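## Task

Pick up the plate lying flat on the counter and stand it on edge in a free slot of the dish rack. The plates already in the rack must stay upright in their own slots, and the placed plate must end motionless. No plate may be pushed down below the rack's rails. The rack must finish on all four feet, resting on the counter. The plate must never drop, or slide down within the grip, by more than a few millimetres. At the end the rack, not the robot, must bear the plate's weight; a plate that stays put only because the gripper holds it does not count.

## Robot and tools

Robot: one 7-joint arm (waist, shoulder, upper arm roll, elbow, forearm roll, wrist pitch, wrist roll) with a two-finger parallel gripper. The fingers point along the gripper's own +z axis and close along its y axis. The reported hand point sits between the pads when they are shut; closed fingertips reach about 19 mm past it, fully open ones about 6 mm. Closing pushes the tips roughly 13 mm further out, so keep that much room above a surface before gripping.

Scene frame: origin on the table top directly under the arm base, +z up, +y to the left when facing along +x. The base may be slightly tilted, and the printed hand position gets less accurate at long reach.

The 8-number row (used by both execute_actions and move): [dx, dy, dz, rx, ry, rz, position, speed], each in [-1, 1]. There is one arm, so one row per step. The first six are an offset, not a pose: they are expressed in the gripper's own axes and measured from the gripper pose shown in the most recent result that includes it (before any such result in a scene, and for a second call in the same reply, from where the arm actually is when the action begins). Scale: 1.0 equals 0.6 m for dx, dy, dz and 180 degrees for the rotation; rx, ry, rz form a single rotation vector. Within one action every row counts from that same base pose, not from the row before. An all-zero offset is not a pause: it pulls the hand back to the base pose. position is an absolute finger setting: +1 fully open (85 mm), 0 about 41 mm, about -0.8 where the pads touch, -1 close until blocked. speed sets how fast the gap changes: about 20 mm/s at -1, 85 at 0, 150 at +1. Grip force is not adjustable; a full close squeezes roughly 190 to 235 N per pad. For a gentler hold, open first and then close to just under the object's width. To release, command a width larger than the object.

execute_actions: "actions" is a list holding one item or nothing. Empty list: just report the state. {"rows": [...], "steps": n}: 1 to 15 rows, n up to 15 control steps of 1/30 s (default 15); each row is used for one step and the last is repeated if rows run out. {"steps": n} alone is a wait of up to 300 steps counted from the previous result. Optional "pictures" (boolean) turns camera images on or off.

move: "target" is one 8-number row as above (offset in gripper axes from the same base pose); "speed" is the path's top speed in m/s, 0.002 to 0.5, default 0.25, with turning capped at twice that number in rad/s. The hand follows a straight path lasting 0.5 to 10 s; it does not stop for obstacles, can lag or overshoot, and may exceed the speed near full arm extension. Finger values are sent at the start. The result adds a "move:" line: done (settled near target) or off_target, moving, held, fault, plus the distance left and any limits (paced = the sent pose was clipped; held = a check blocked some steps, after which the arm may jump ahead fast).



Motion limits: each control step the commanded pose is clipped to within 70 mm and 16 degrees of the measured pose; position wins over orientation if both cannot be met. After an action ends the arm only continues to the last clipped pose, so a far target can need several calls; check the reported pose each time.

Result lines: end_effector_position (m) and end_effector_quat_wxyz in the scene frame; position_measured_pct is about 50 minus 50 times the finger setting (0 = fully open; stopping below about 90 means something is held or blocking; about 90 or more means the pads met). "Hand target" shows where the controller is steering. HELD marks steps whose command was partly or wholly withheld; "pose unreachable" means the clearance check (which treats the base mount as arm) altered or blocked the command. Joint torques are given in joint order with per-unit offsets and noise.

Hazards: contact torque reaching a joint's load limit (48 N m for the first four joints, 30.2 N m for the wrist three; a held load counts) stops the arm for 10 s. Holding loads heats motors: a MOTOR HOT warning from 60 °C, and at 75 °C the arm sinks with an OVER-TEMPERATURE FAULT. The scene keeps running between calls. Loose objects may get brief random pushes. Avoid dropping or letting the plate slide in the grip, fast or hard contacts, pressing targets far past a contact, toppling the rack or plates, and putting anything off the table.

Each tool is called after "Emit:" as name(argument=value, ...), one argument or row to a line, values as JSON.

## Session

Emit:
execute_actions(
  actions=[],
)

Scene clock: 0.00 s of 4942.00 s.
end_effector_position=(+0.2081, -0.0766, +0.1292) position_measured_pct=0.0 end_effector_quat_wxyz=(+0.162, -0.598, +0.775, -0.123)
Joint positions: [ 1.859  1.186 -0.735  2.327  0.135  0.326  3.813]
Joint velocities: [ 0.002 -0.001 -0.     0.     0.    -0.001 -0.001]
Joint torques (N m, as the joint torque sensors report them, + toward a larger angle): no reading
Motor temperatures (°C, as the motors report them): [31 31 31 30 35 39 38]
Hand target: +0.208, -0.077, +0.129; +0.162, -0.598, +0.775, -0.123

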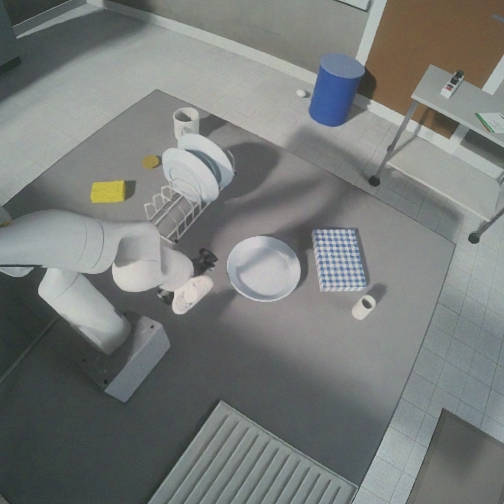

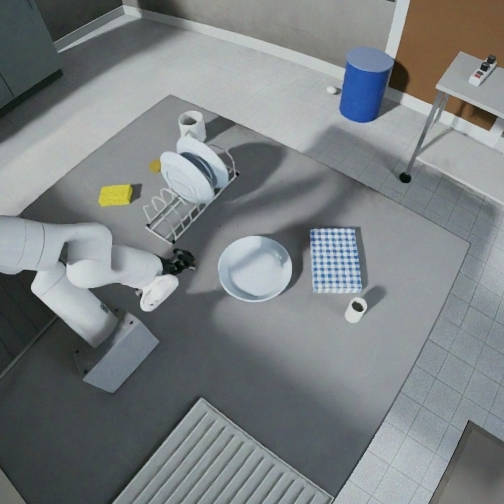

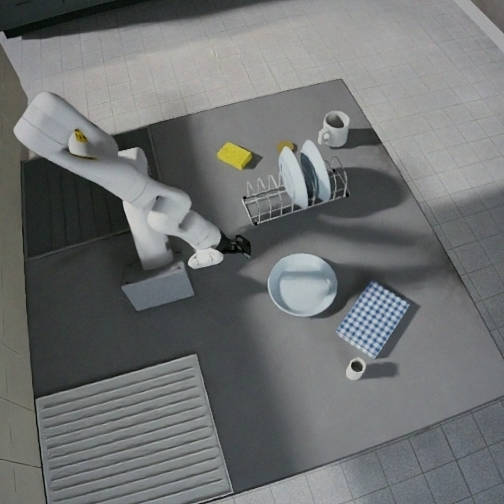

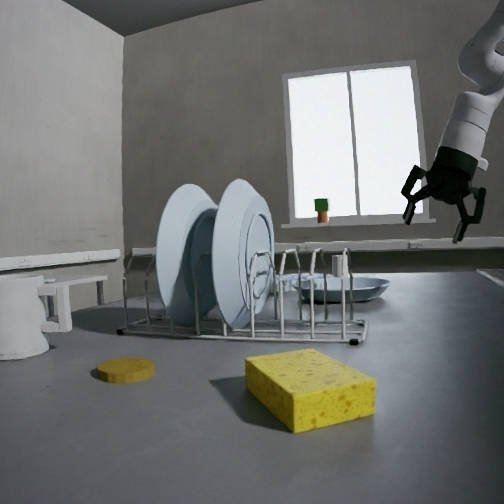

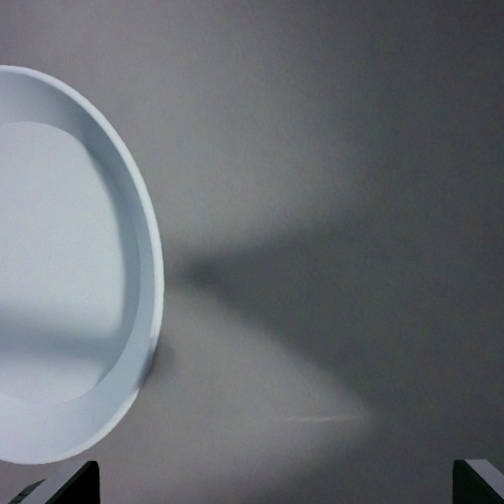

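Emit:
zoom_image(
  camera="cam_high",
  region=[200, 100, 400, 330],
)

Emit:
zoom_image(
  camera="cam_low",
  region=[100, 160, 400, 360],
)

Emit:
zoom_image(
  camera="cam_head_right",
  region=[120, 100, 320, 320],
)

Emit:
zoom_image(
  camera="cam_low",
  region=[280, 250, 400, 320],
)

Region (200, 100, 400, 330) of cam_high's 504x504 image, scaled by 2.191, with more detail than that image has; it fills the left 438 columns of this view, and the rest is white.

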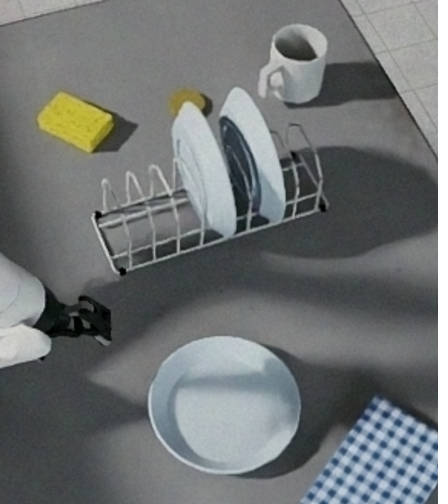

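Region (100, 160, 400, 360) of cam_low's 504x504 image, scaled by 1.680, with more detail than that image has.

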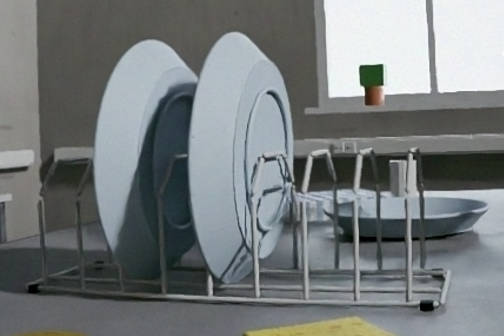

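Region (120, 100, 320, 320) of cam_head_right's 504x504 image, scaled by 2.291, with more detail than that image has; it fills the left 458 columns of this view, and the rest is white.

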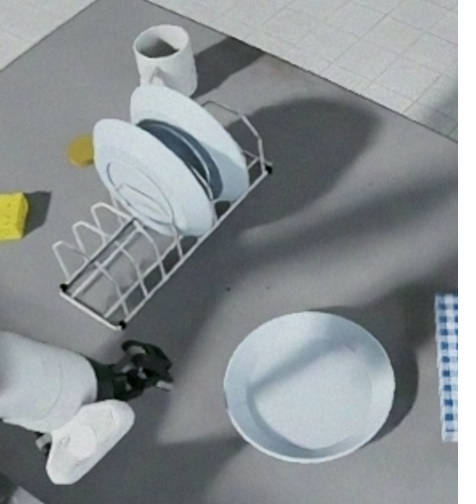

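Region (280, 250, 400, 320) of cam_low's 504x504 image, scaled by 4.200, with more detail than that image has; it fills the top 294 rows of this view, and the rest is white.

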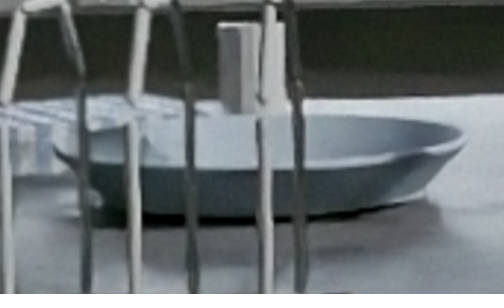

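Emit:
move(
  target=[-0.099,-0.395,-0.134,-0.1296,0.0177,-0.0805,1,0],
)

Scene clock: 32.43 s of 4942.00 s.
end_effector_position=(+0.4007, -0.0786, +0.3005) position_measured_pct=0.0 end_effector_quat_wxyz=(-0.001, +0.708, -0.707, +0.000)
Joint positions: [ 1.282  1.048 -0.853  1.351  0.089  1.353  3.615]
Joint velocities: [-0.013  0.009  0.    -0.011  0.001  0.01   0.   ]
Joint torques (N m, as the joint torque sensors report them, + toward a larger angle): [  9.68 -12.54  -0.53  -9.24   0.43  -0.64  -0.2 ]
Motor temperatures (°C, as the motors report them): [31 31 31 30 35 39 38]
Hand target: +0.401, -0.078, +0.300; -0.001, +0.708, -0.706, -0.000
Off the commanded pose: 0.001 m, 0 deg.
After step 90, 27.73 s passed at rest.
move: done

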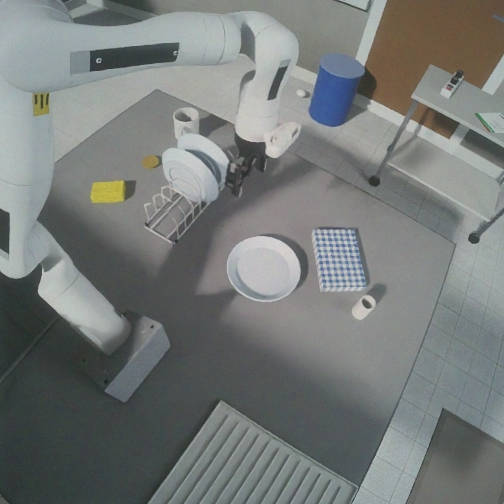

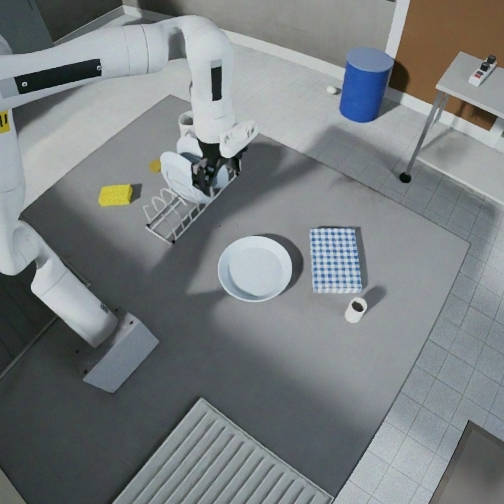

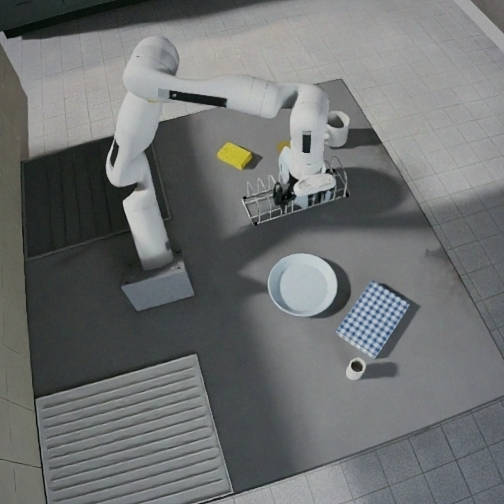

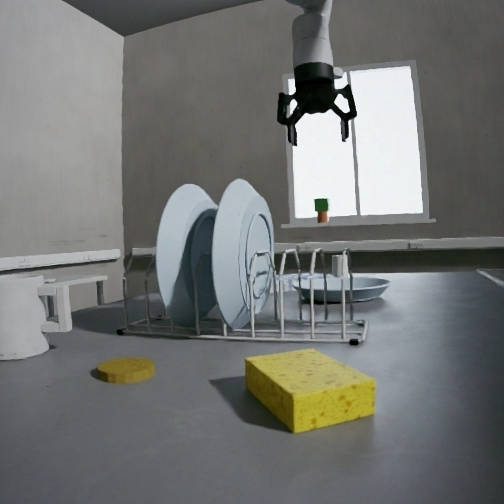

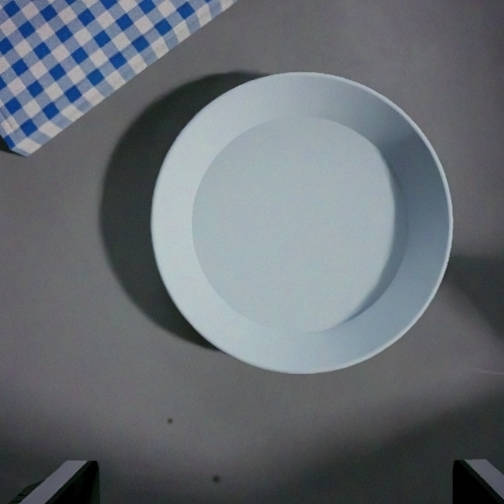

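Emit:
move(
  target=[-0.45,0.03,-0.05,0,0,0,1,0],
)

Scene clock: 40.60 s of 4942.00 s.
end_effector_position=(+0.3824, +0.1918, +0.3305) position_measured_pct=0.0 end_effector_quat_wxyz=(-0.001, +0.708, -0.706, -0.000)
Joint positions: [ 1.284  0.578 -1.106  1.597 -0.216  1.359  3.328]
Joint velocities: [ 0.003 -0.006 -0.001 -0.001 -0.     0.001 -0.002]
Joint torques (N m, as the joint torque sensors report them, + toward a larger angle): [ 8.48 -2.19  1.79 -8.75  0.41 -0.06 -0.02]
Motor temperatures (°C, as the motors report them): [31 31 31 30 35 39 38]
Hand target: +0.382, +0.192, +0.331; -0.001, +0.708, -0.706, -0.000
Off the commanded pose: 0.001 m, 0 deg.
After step 90, 3.57 s passed at rest.
move: done

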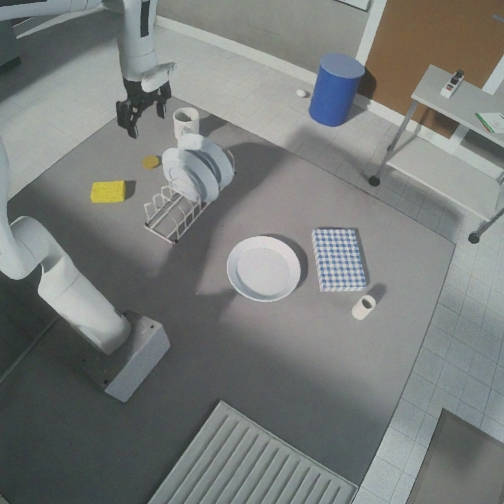

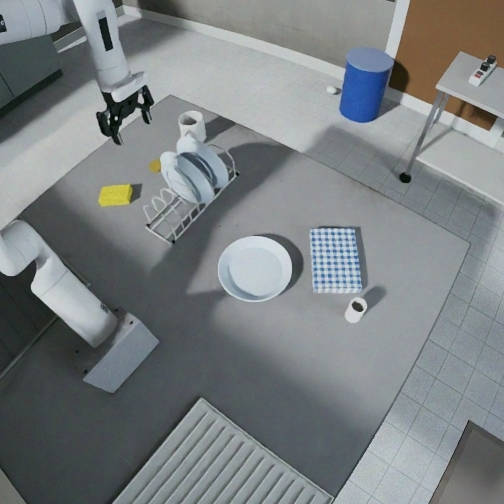

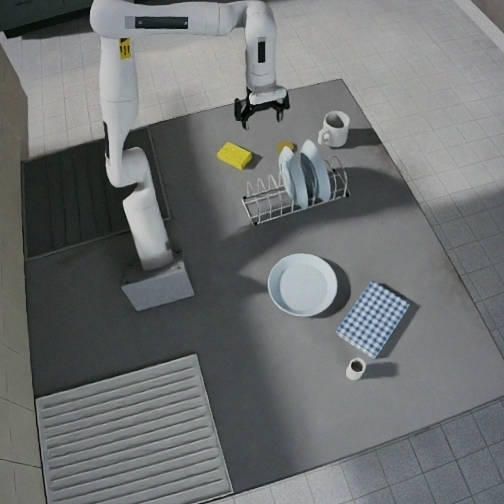

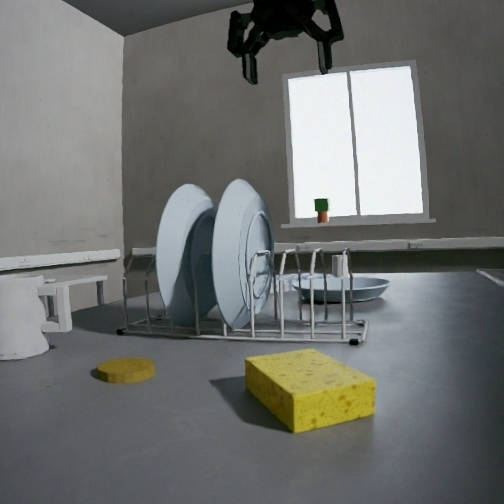

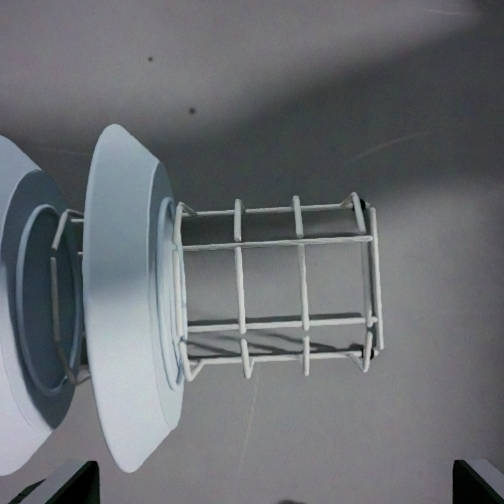

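Emit:
zoom_image(
  camera="cam_wrist",
  region=[60, 170, 400, 400],
)

Region (60, 170, 400, 400) of cam_wrist's 504x504 image, scaled by 1.482; it fills the top 341 rows of this view, and the rest is white.

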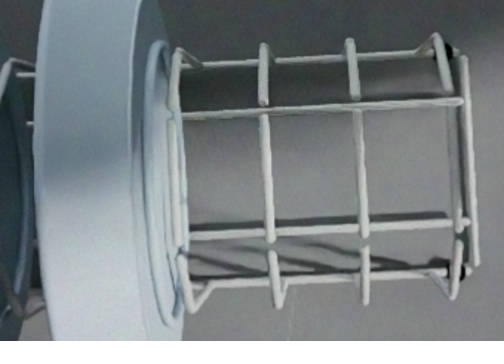

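Emit:
move(
  target=[0.4508,-0.0305,0.2175,0,0,0,1,0],
  speed=0.3,
)

Scene clock: 63.47 s of 4942.00 s.
end_effector_position=(+0.4011, -0.0790, +0.1999) position_measured_pct=0.0 end_effector_quat_wxyz=(-0.001, +0.708, -0.706, +0.000)
Joint positions: [ 1.216  1.112 -0.806  1.552  0.099  1.066  3.605]
Joint velocities: [-0.003  0.007  0.001 -0.002 -0.001  0.002  0.002]
Joint torques (N m, as the joint torque sensors report them, + toward a larger angle): [  9.1  -13.64  -0.58  -8.09   0.59  -0.21  -0.26]
Motor temperatures (°C, as the motors report them): [31 31 31 30 35 39 38]
Hand target: +0.401, -0.079, +0.200; -0.001, +0.708, -0.707, +0.000
Off the commanded pose: 0.001 m, 0 deg.
After step 90, 18.27 s passed at rest.
move: done

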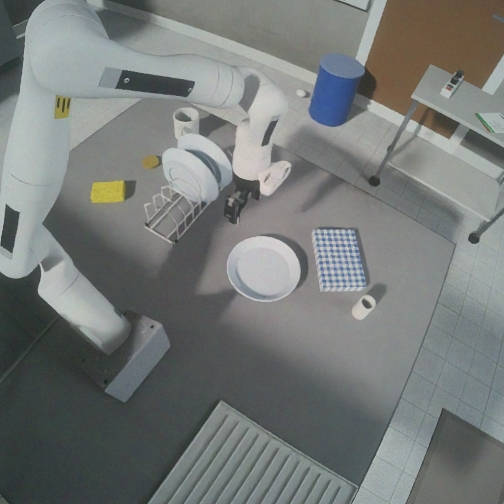

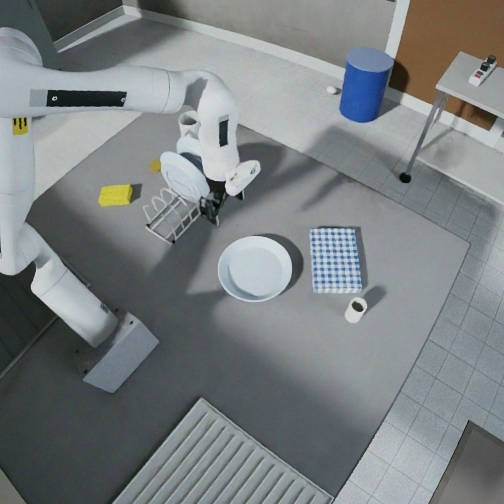

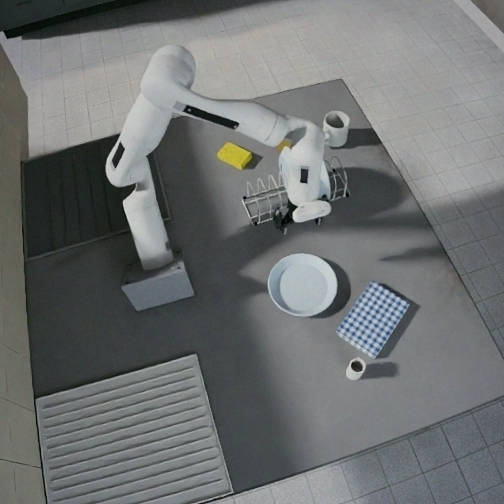

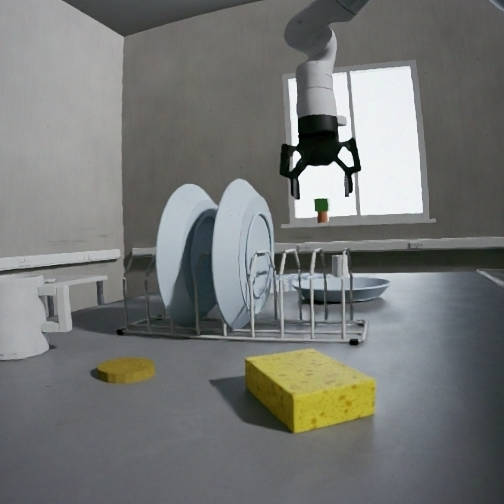

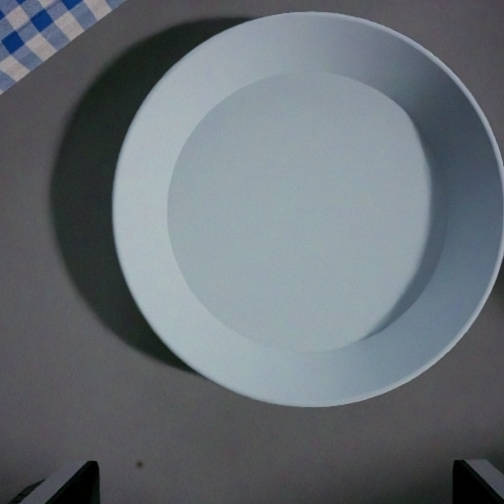

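Emit:
move(
  target=[0.267,0.233,0.214,0.2441,-0.0654,-0.1579,-0.42,0.5],
)

Scene clock: 82.13 s of 4942.00 s.
end_effector_position=(+0.2594, -0.2411, +0.0717) position_measured_pct=71.0 end_effector_quat_wxyz=(-0.330, +0.800, -0.463, +0.192)
Joint positions: [ 2.066  1.937 -0.858  1.48   0.319  1.     4.717]
Joint velocities: [ 0.002  0.011  0.    -0.007 -0.004  0.008  0.005]
Joint torques (N m, as the joint torque sensors report them, + toward a larger angle): [  1.01 -18.84  -8.71  -3.2   -1.4   -0.03  -0.21]
Motor temperatures (°C, as the motors report them): [31 31 31 30 35 39 38]
Hand target: +0.260, -0.241, +0.071; -0.331, +0.800, -0.463, +0.192
Off the commanded pose: 0.003 m, 0 deg.
After step 90, 13.23 s passed at rest.
move: done

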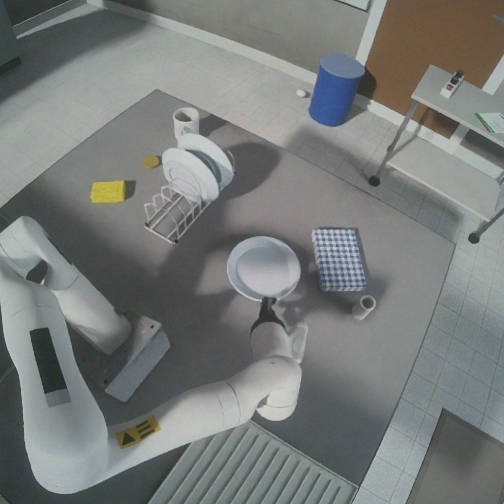

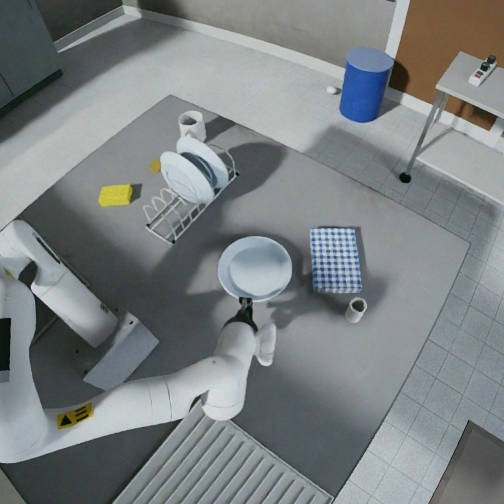

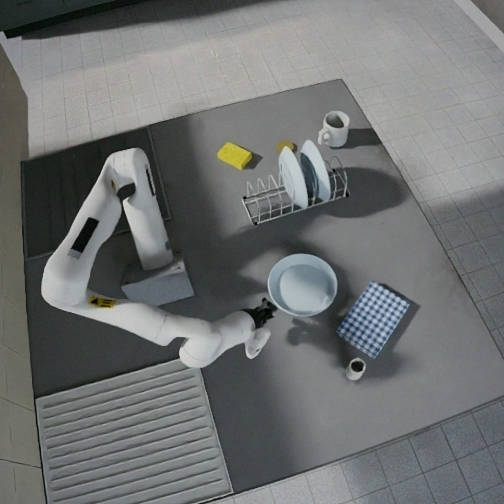

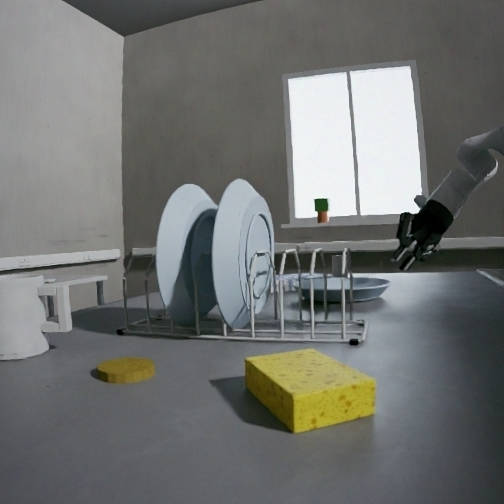

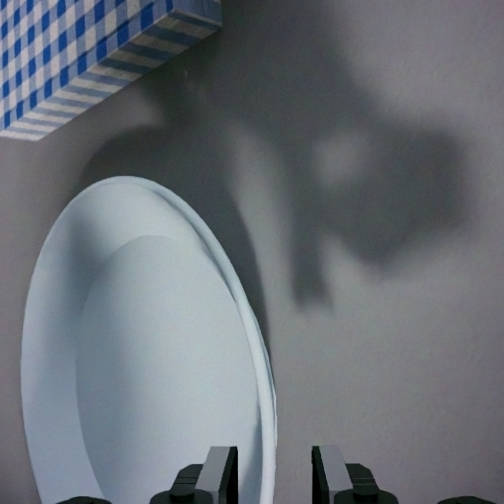

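Emit:
move(
  target=[0,-0.007,0.075,0,0,0,-0.45,0],
  speed=0.06,
)

Emit:
zoom_image(
  camera="cam_low",
  region=[340, 230, 440, 320],
)

Scene clock: 88.10 s of 4942.00 s.
end_effector_position=(+0.2895, -0.2239, +0.0429) position_measured_pct=72.6 end_effector_quat_wxyz=(-0.330, +0.800, -0.463, +0.192)
Joint positions: [ 2.017  1.981 -0.857  1.526  0.334  0.89   4.696]
Joint velocities: [-0.004  0.002 -0.001  0.002  0.001 -0.004 -0.001]
Joint torques (N m, as the joint torque sensors report them, + toward a larger angle): [  1.03 -18.71  -8.62  -2.4   -1.14   0.02   0.06]
Motor temperatures (°C, as the motors report them): [31 31 31 30 35 39 38]
Hand target: +0.290, -0.224, +0.043; -0.330, +0.800, -0.463, +0.192
Off the commanded pose: 0.000 m, 0 deg.
After step 90, 1.87 s passed at rest.
move: done

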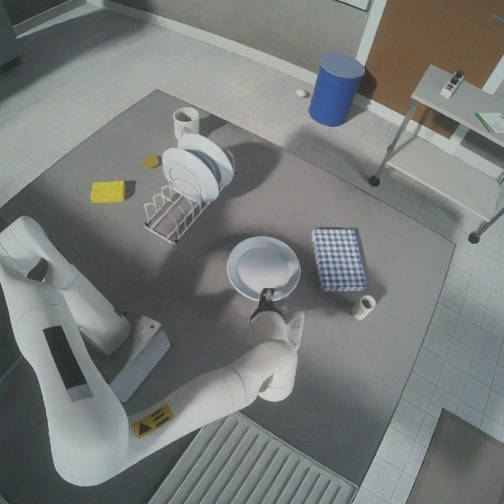

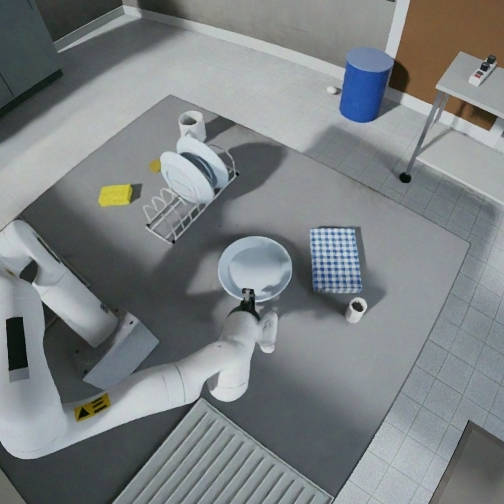

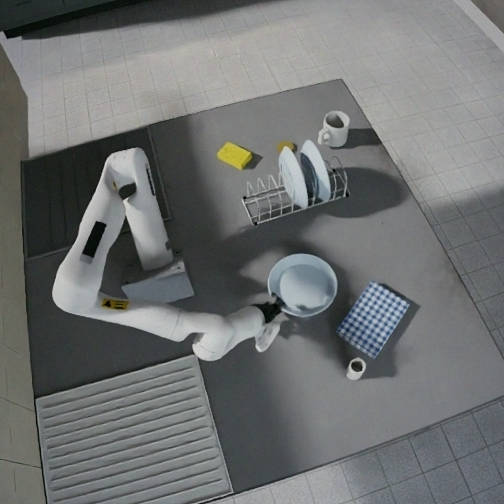

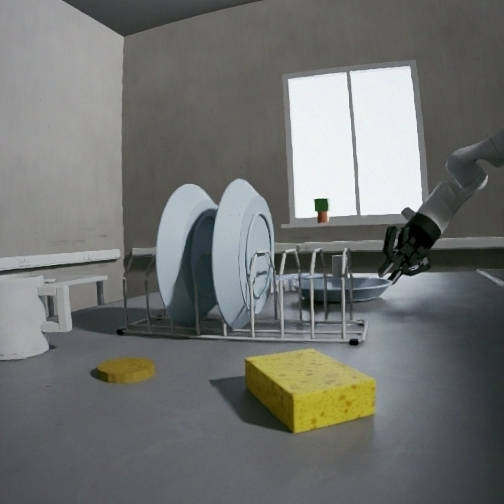

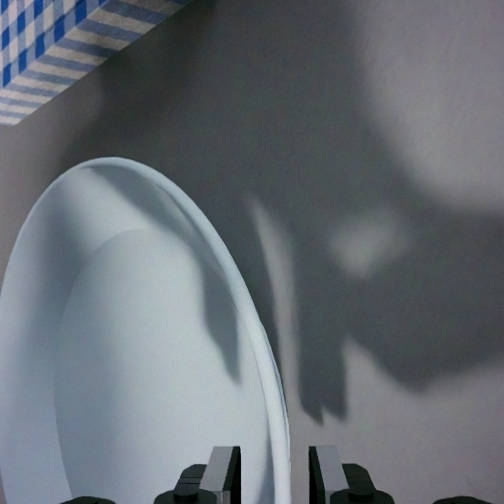

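Region (340, 230, 440, 320) of cam_low's 504x504 image, scaled by 5.040, with more detail than that image has; it fills the top 454 rows of this view, and the rest is white.

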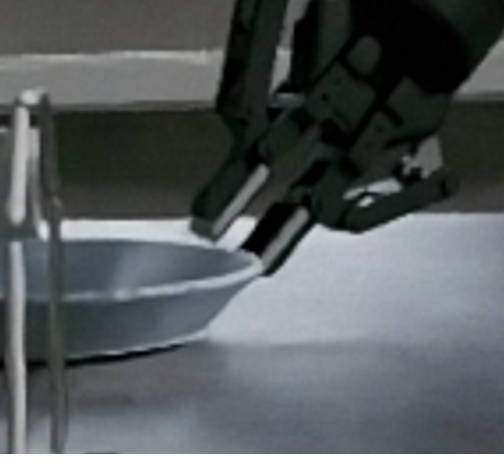

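Emit:
move(
  target=[0,0,0.035,0,0,0,-0.5,0],
  speed=0.025,
)

Emit:
zoom_image(
  camera="cam_low",
  region=[340, 230, 440, 320],
)

Emit:
zoom_image(
  camera="cam_high",
  region=[230, 250, 340, 350],
)

Scene clock: 94.80 s of 4942.00 s.
end_effector_position=(+0.3023, -0.2166, +0.0282) position_measured_pct=75.0 end_effector_quat_wxyz=(-0.330, +0.800, -0.463, +0.192)
Joint positions: [ 1.993  2.006 -0.856  1.54   0.342  0.842  4.69 ]
Joint velocities: [-0.002  0.001 -0.001  0.     0.001 -0.002 -0.001]
Joint torques (N m, as the joint torque sensors report them, + toward a larger angle): [  1.87 -19.07  -8.65  -1.97  -1.11  -0.25  -0.16]
Motor temperatures (°C, as the motors report them): [31 32 31 30 35 39 38]
Hand target: +0.302, -0.216, +0.028; -0.330, +0.800, -0.463, +0.192
Off the commanded pose: 0.000 m, 0 deg.
After step 90, 2.60 s passed at rest.
move: done

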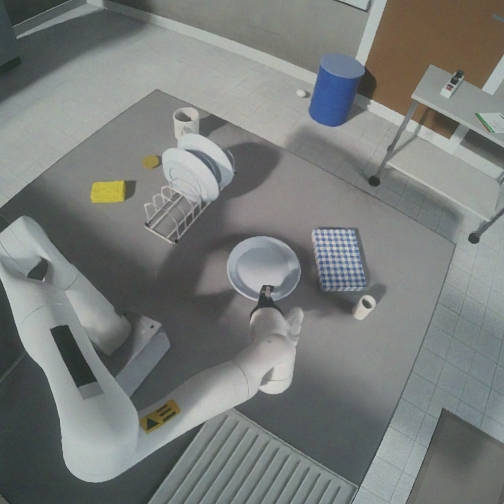

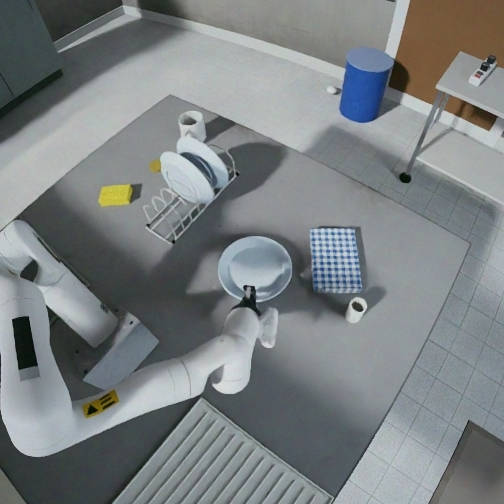

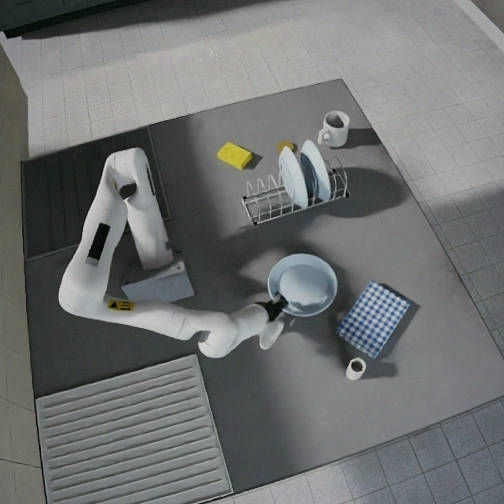

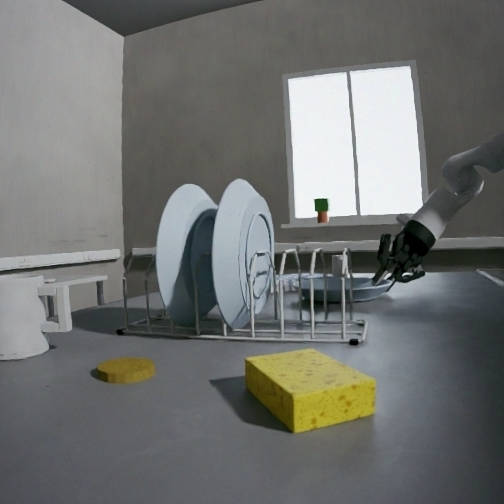

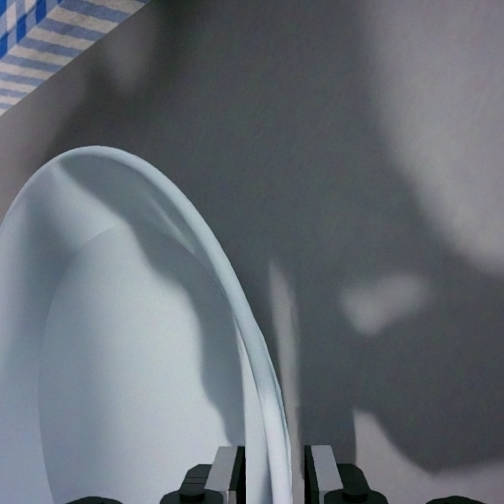

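Region (340, 230, 440, 320) of cam_low's 504x504 image, scaled by 5.040, with more detail than that image has; it fills the top 454 rows of this view, and the rest is white.

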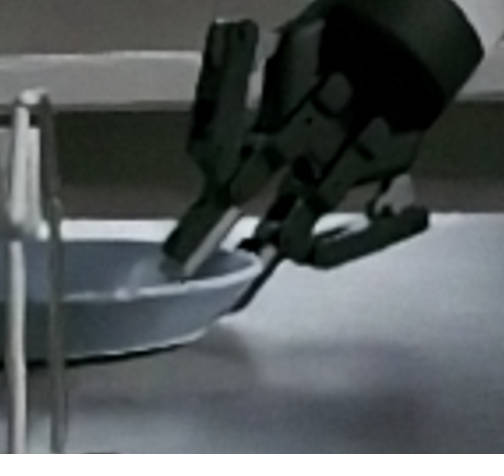

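Region (230, 250, 340, 350) of cam_high's 504x504 image, scaled by 4.582, with more detail than that image has; it fills the top 458 rows of this view, and the rest is white.

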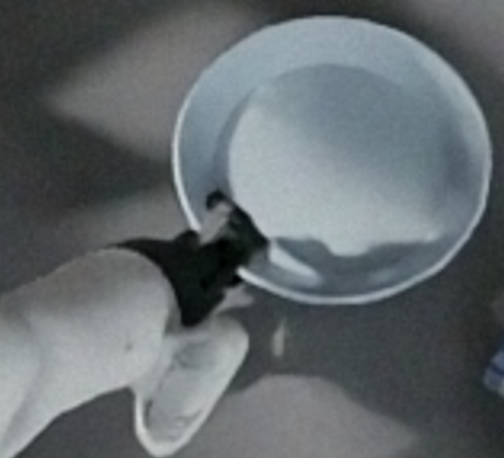

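Emit:
move(
  target=[0,0,0.006,0,0,0,-0.57,-0.5],
  speed=0.01,
)

Emit:
move(
  target=[0,0,0,0,0,0,-1,-0.8],
)

Emit:
zoom_image(
  camera="cam_low",
  region=[280, 230, 440, 320],
)

Scene clock: 98.60 s of 4942.00 s.
end_effector_position=(+0.3044, -0.2153, +0.0257) position_measured_pct=78.6 end_effector_quat_wxyz=(-0.330, +0.800, -0.463, +0.192)
Joint positions: [ 1.989  2.01  -0.856  1.542  0.343  0.834  4.689]
Joint velocities: [-0.002  0.001  0.001  0.001 -0.    -0.    -0.   ]
Joint torques (N m, as the joint torque sensors report them, + toward a larger angle): [  1.66 -18.84  -8.53  -1.9   -1.19  -0.16  -0.18]
Motor temperatures (°C, as the motors report them): [31 32 31 30 35 39 38]
Hand target: +0.304, -0.215, +0.026; -0.330, +0.800, -0.463, +0.192
Off the commanded pose: 0.000 m, 0 deg.
After step 90, 0.10 s passed at rest.
move: done

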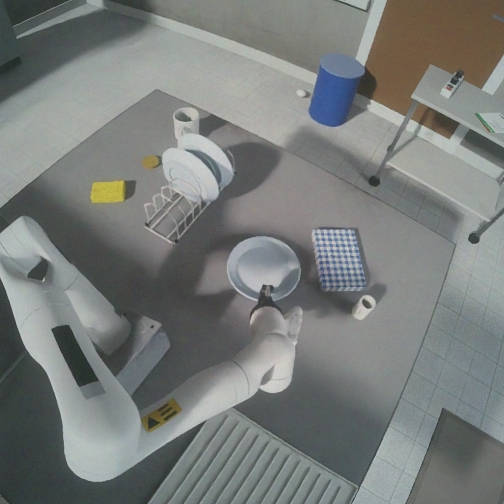

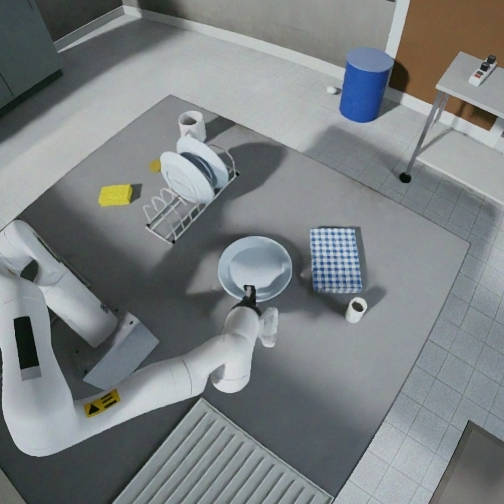

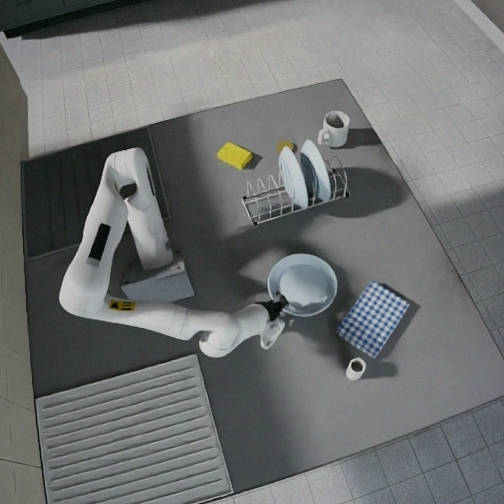

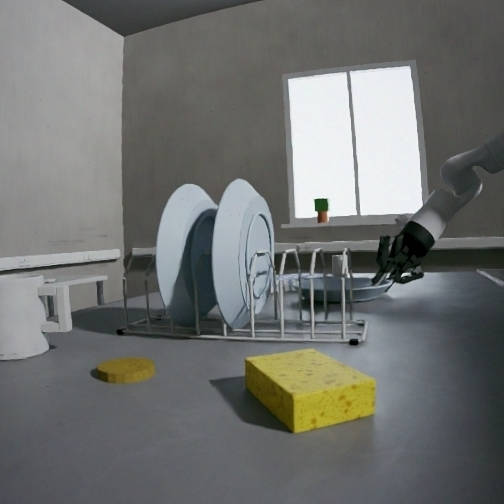

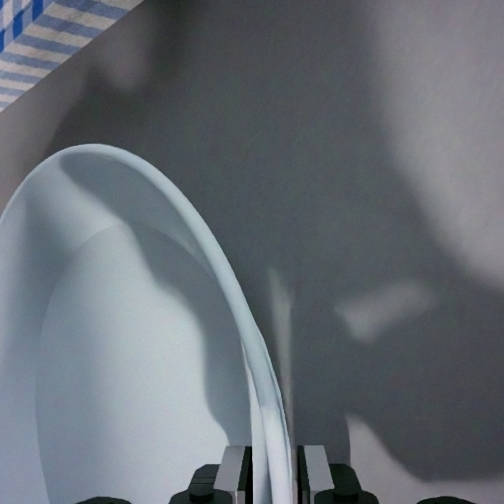

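Scene clock: 99.30 s of 4942.00 s.
end_effector_position=(+0.3045, -0.2151, +0.0260) position_measured_pct=87.7 end_effector_quat_wxyz=(-0.330, +0.800, -0.463, +0.192)
Joint positions: [ 1.989  2.01  -0.856  1.543  0.343  0.834  4.689]
Joint velocities: [-0.001  0.001  0.    -0.001 -0.001  0.     0.001]
Joint torques (N m, as the joint torque sensors report them, + toward a larger angle): [  1.47 -18.54  -7.99  -2.24  -1.16  -0.27  -0.26]
Motor temperatures (°C, as the motors report them): [31 32 31 30 35 39 38]
Hand target: +0.304, -0.215, +0.026; -0.330, +0.800, -0.463, +0.192
Off the commanded pose: 0.000 m, 0 deg.
move: done

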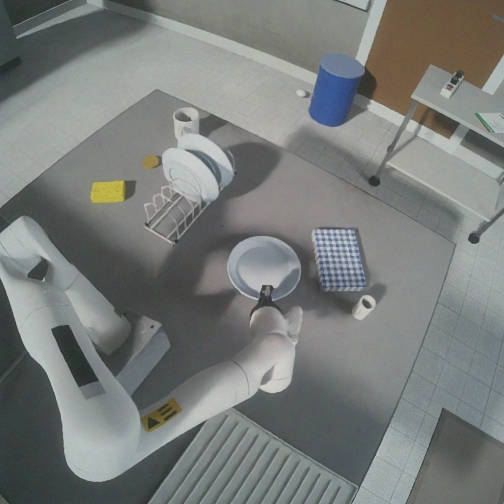

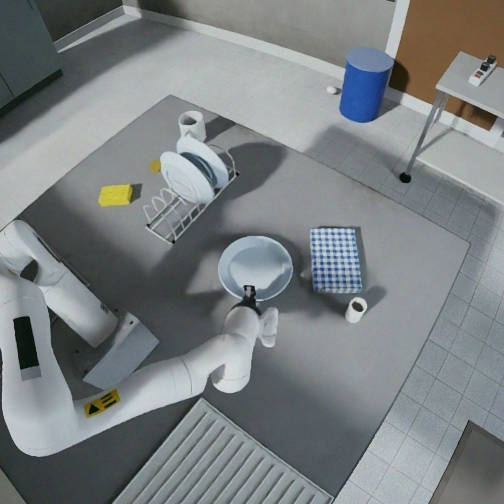

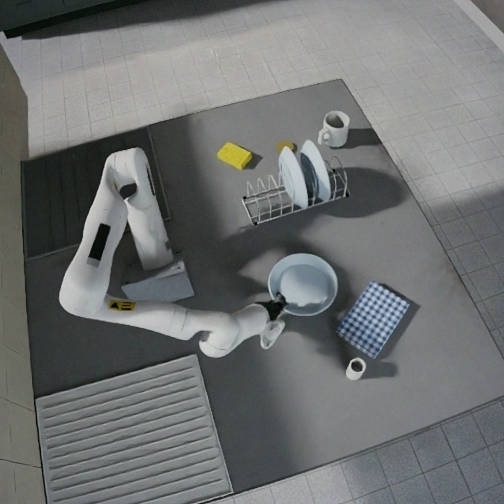

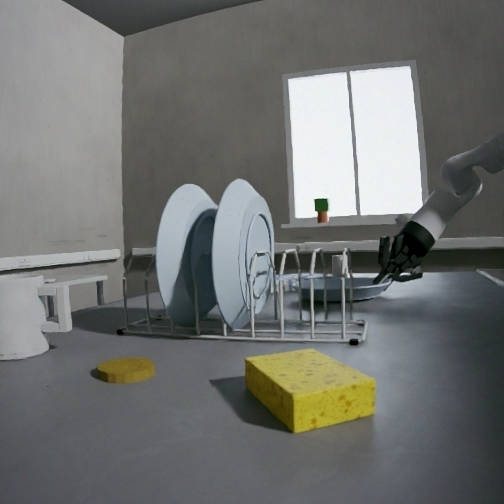

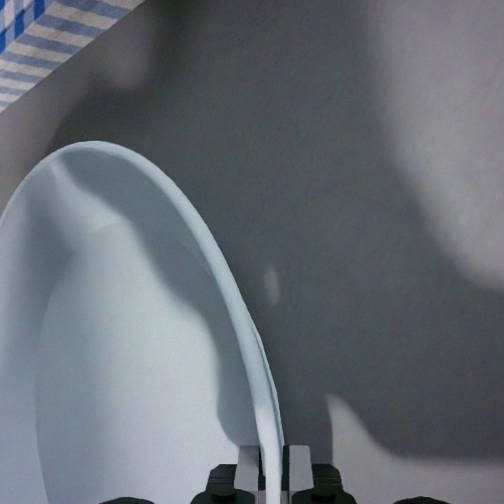

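Region (280, 230, 440, 320) of cam_low's 504x504 image, scaled by 3.150, with more detail than that image has; it fills the top 284 rows of this view, and the rest is white.

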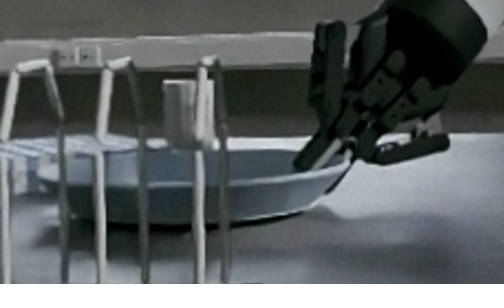

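Emit:
move(
  target=[0,-0.03,-0.03,0,0,0,-1,0],
  speed=0.04,
)

Emit:
zoom_image(
  camera="cam_low",
  region=[280, 230, 440, 320],
)

Scene clock: 103.77 s of 4942.00 s.
end_effector_position=(+0.3046, -0.2150, +0.0514) position_measured_pct=87.7 end_effector_quat_wxyz=(-0.330, +0.800, -0.463, +0.192)
Joint positions: [ 1.989  1.967 -0.88   1.55   0.324  0.861  4.668]
Joint velocities: [-0.001 -0.004 -0.     0.     0.     0.004 -0.002]
Joint torques (N m, as the joint torque sensors report them, + toward a larger angle): [  2.68 -19.65 -10.37  -2.59  -2.04   0.08   0.09]
Motor temperatures (°C, as the motors report them): [31 32 31 30 35 39 38]
Hand target: +0.305, -0.215, +0.052; -0.330, +0.800, -0.463, +0.192
Off the commanded pose: 0.000 m, 0 deg.
After step 90, 0.53 s passed at rest.
move: done

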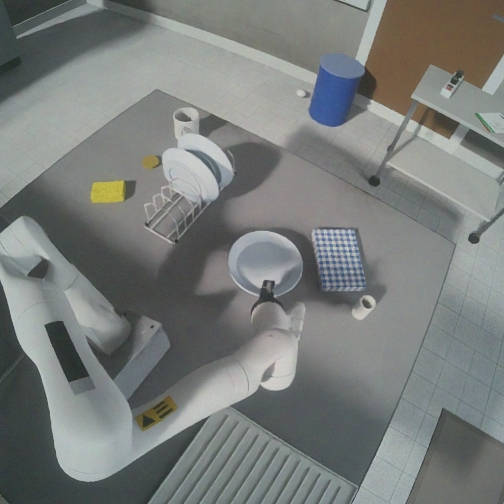

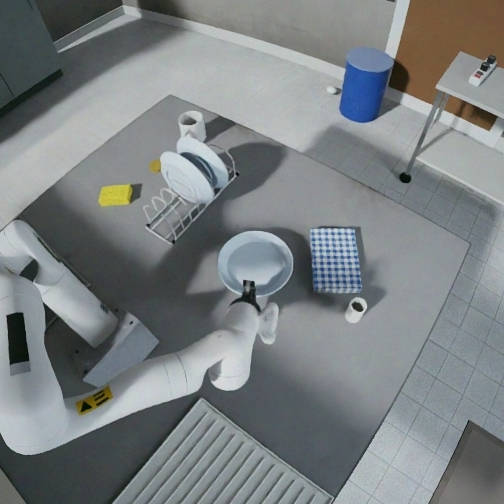

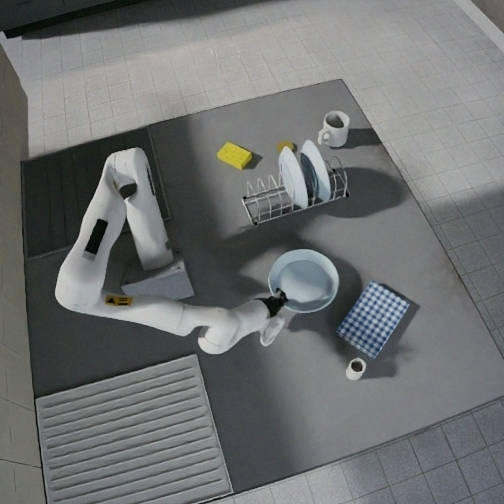

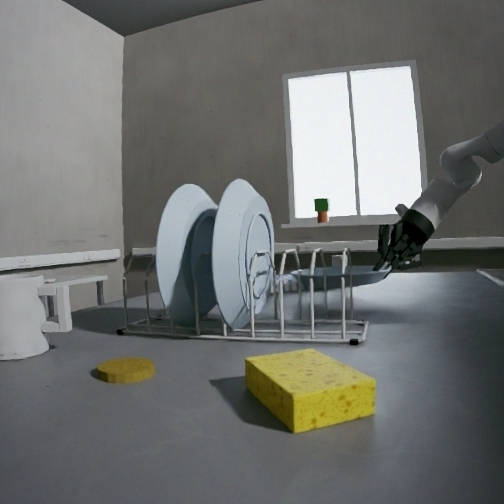

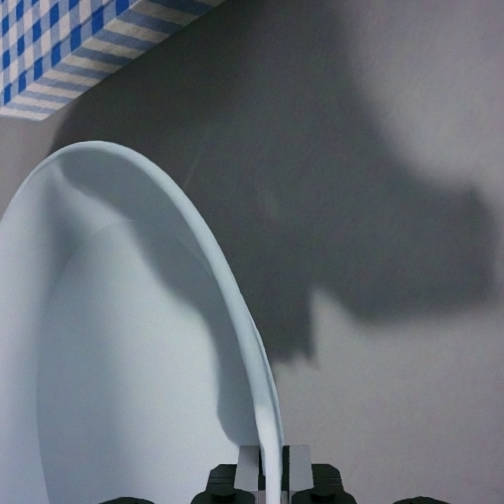

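Region (280, 230, 440, 320) of cam_low's 504x504 image, scaled by 3.150, with more detail than that image has; it fills the top 284 rows of this view, and the rest is white.

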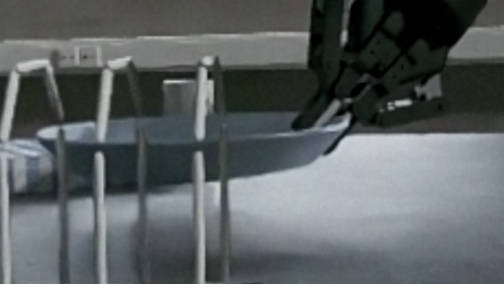

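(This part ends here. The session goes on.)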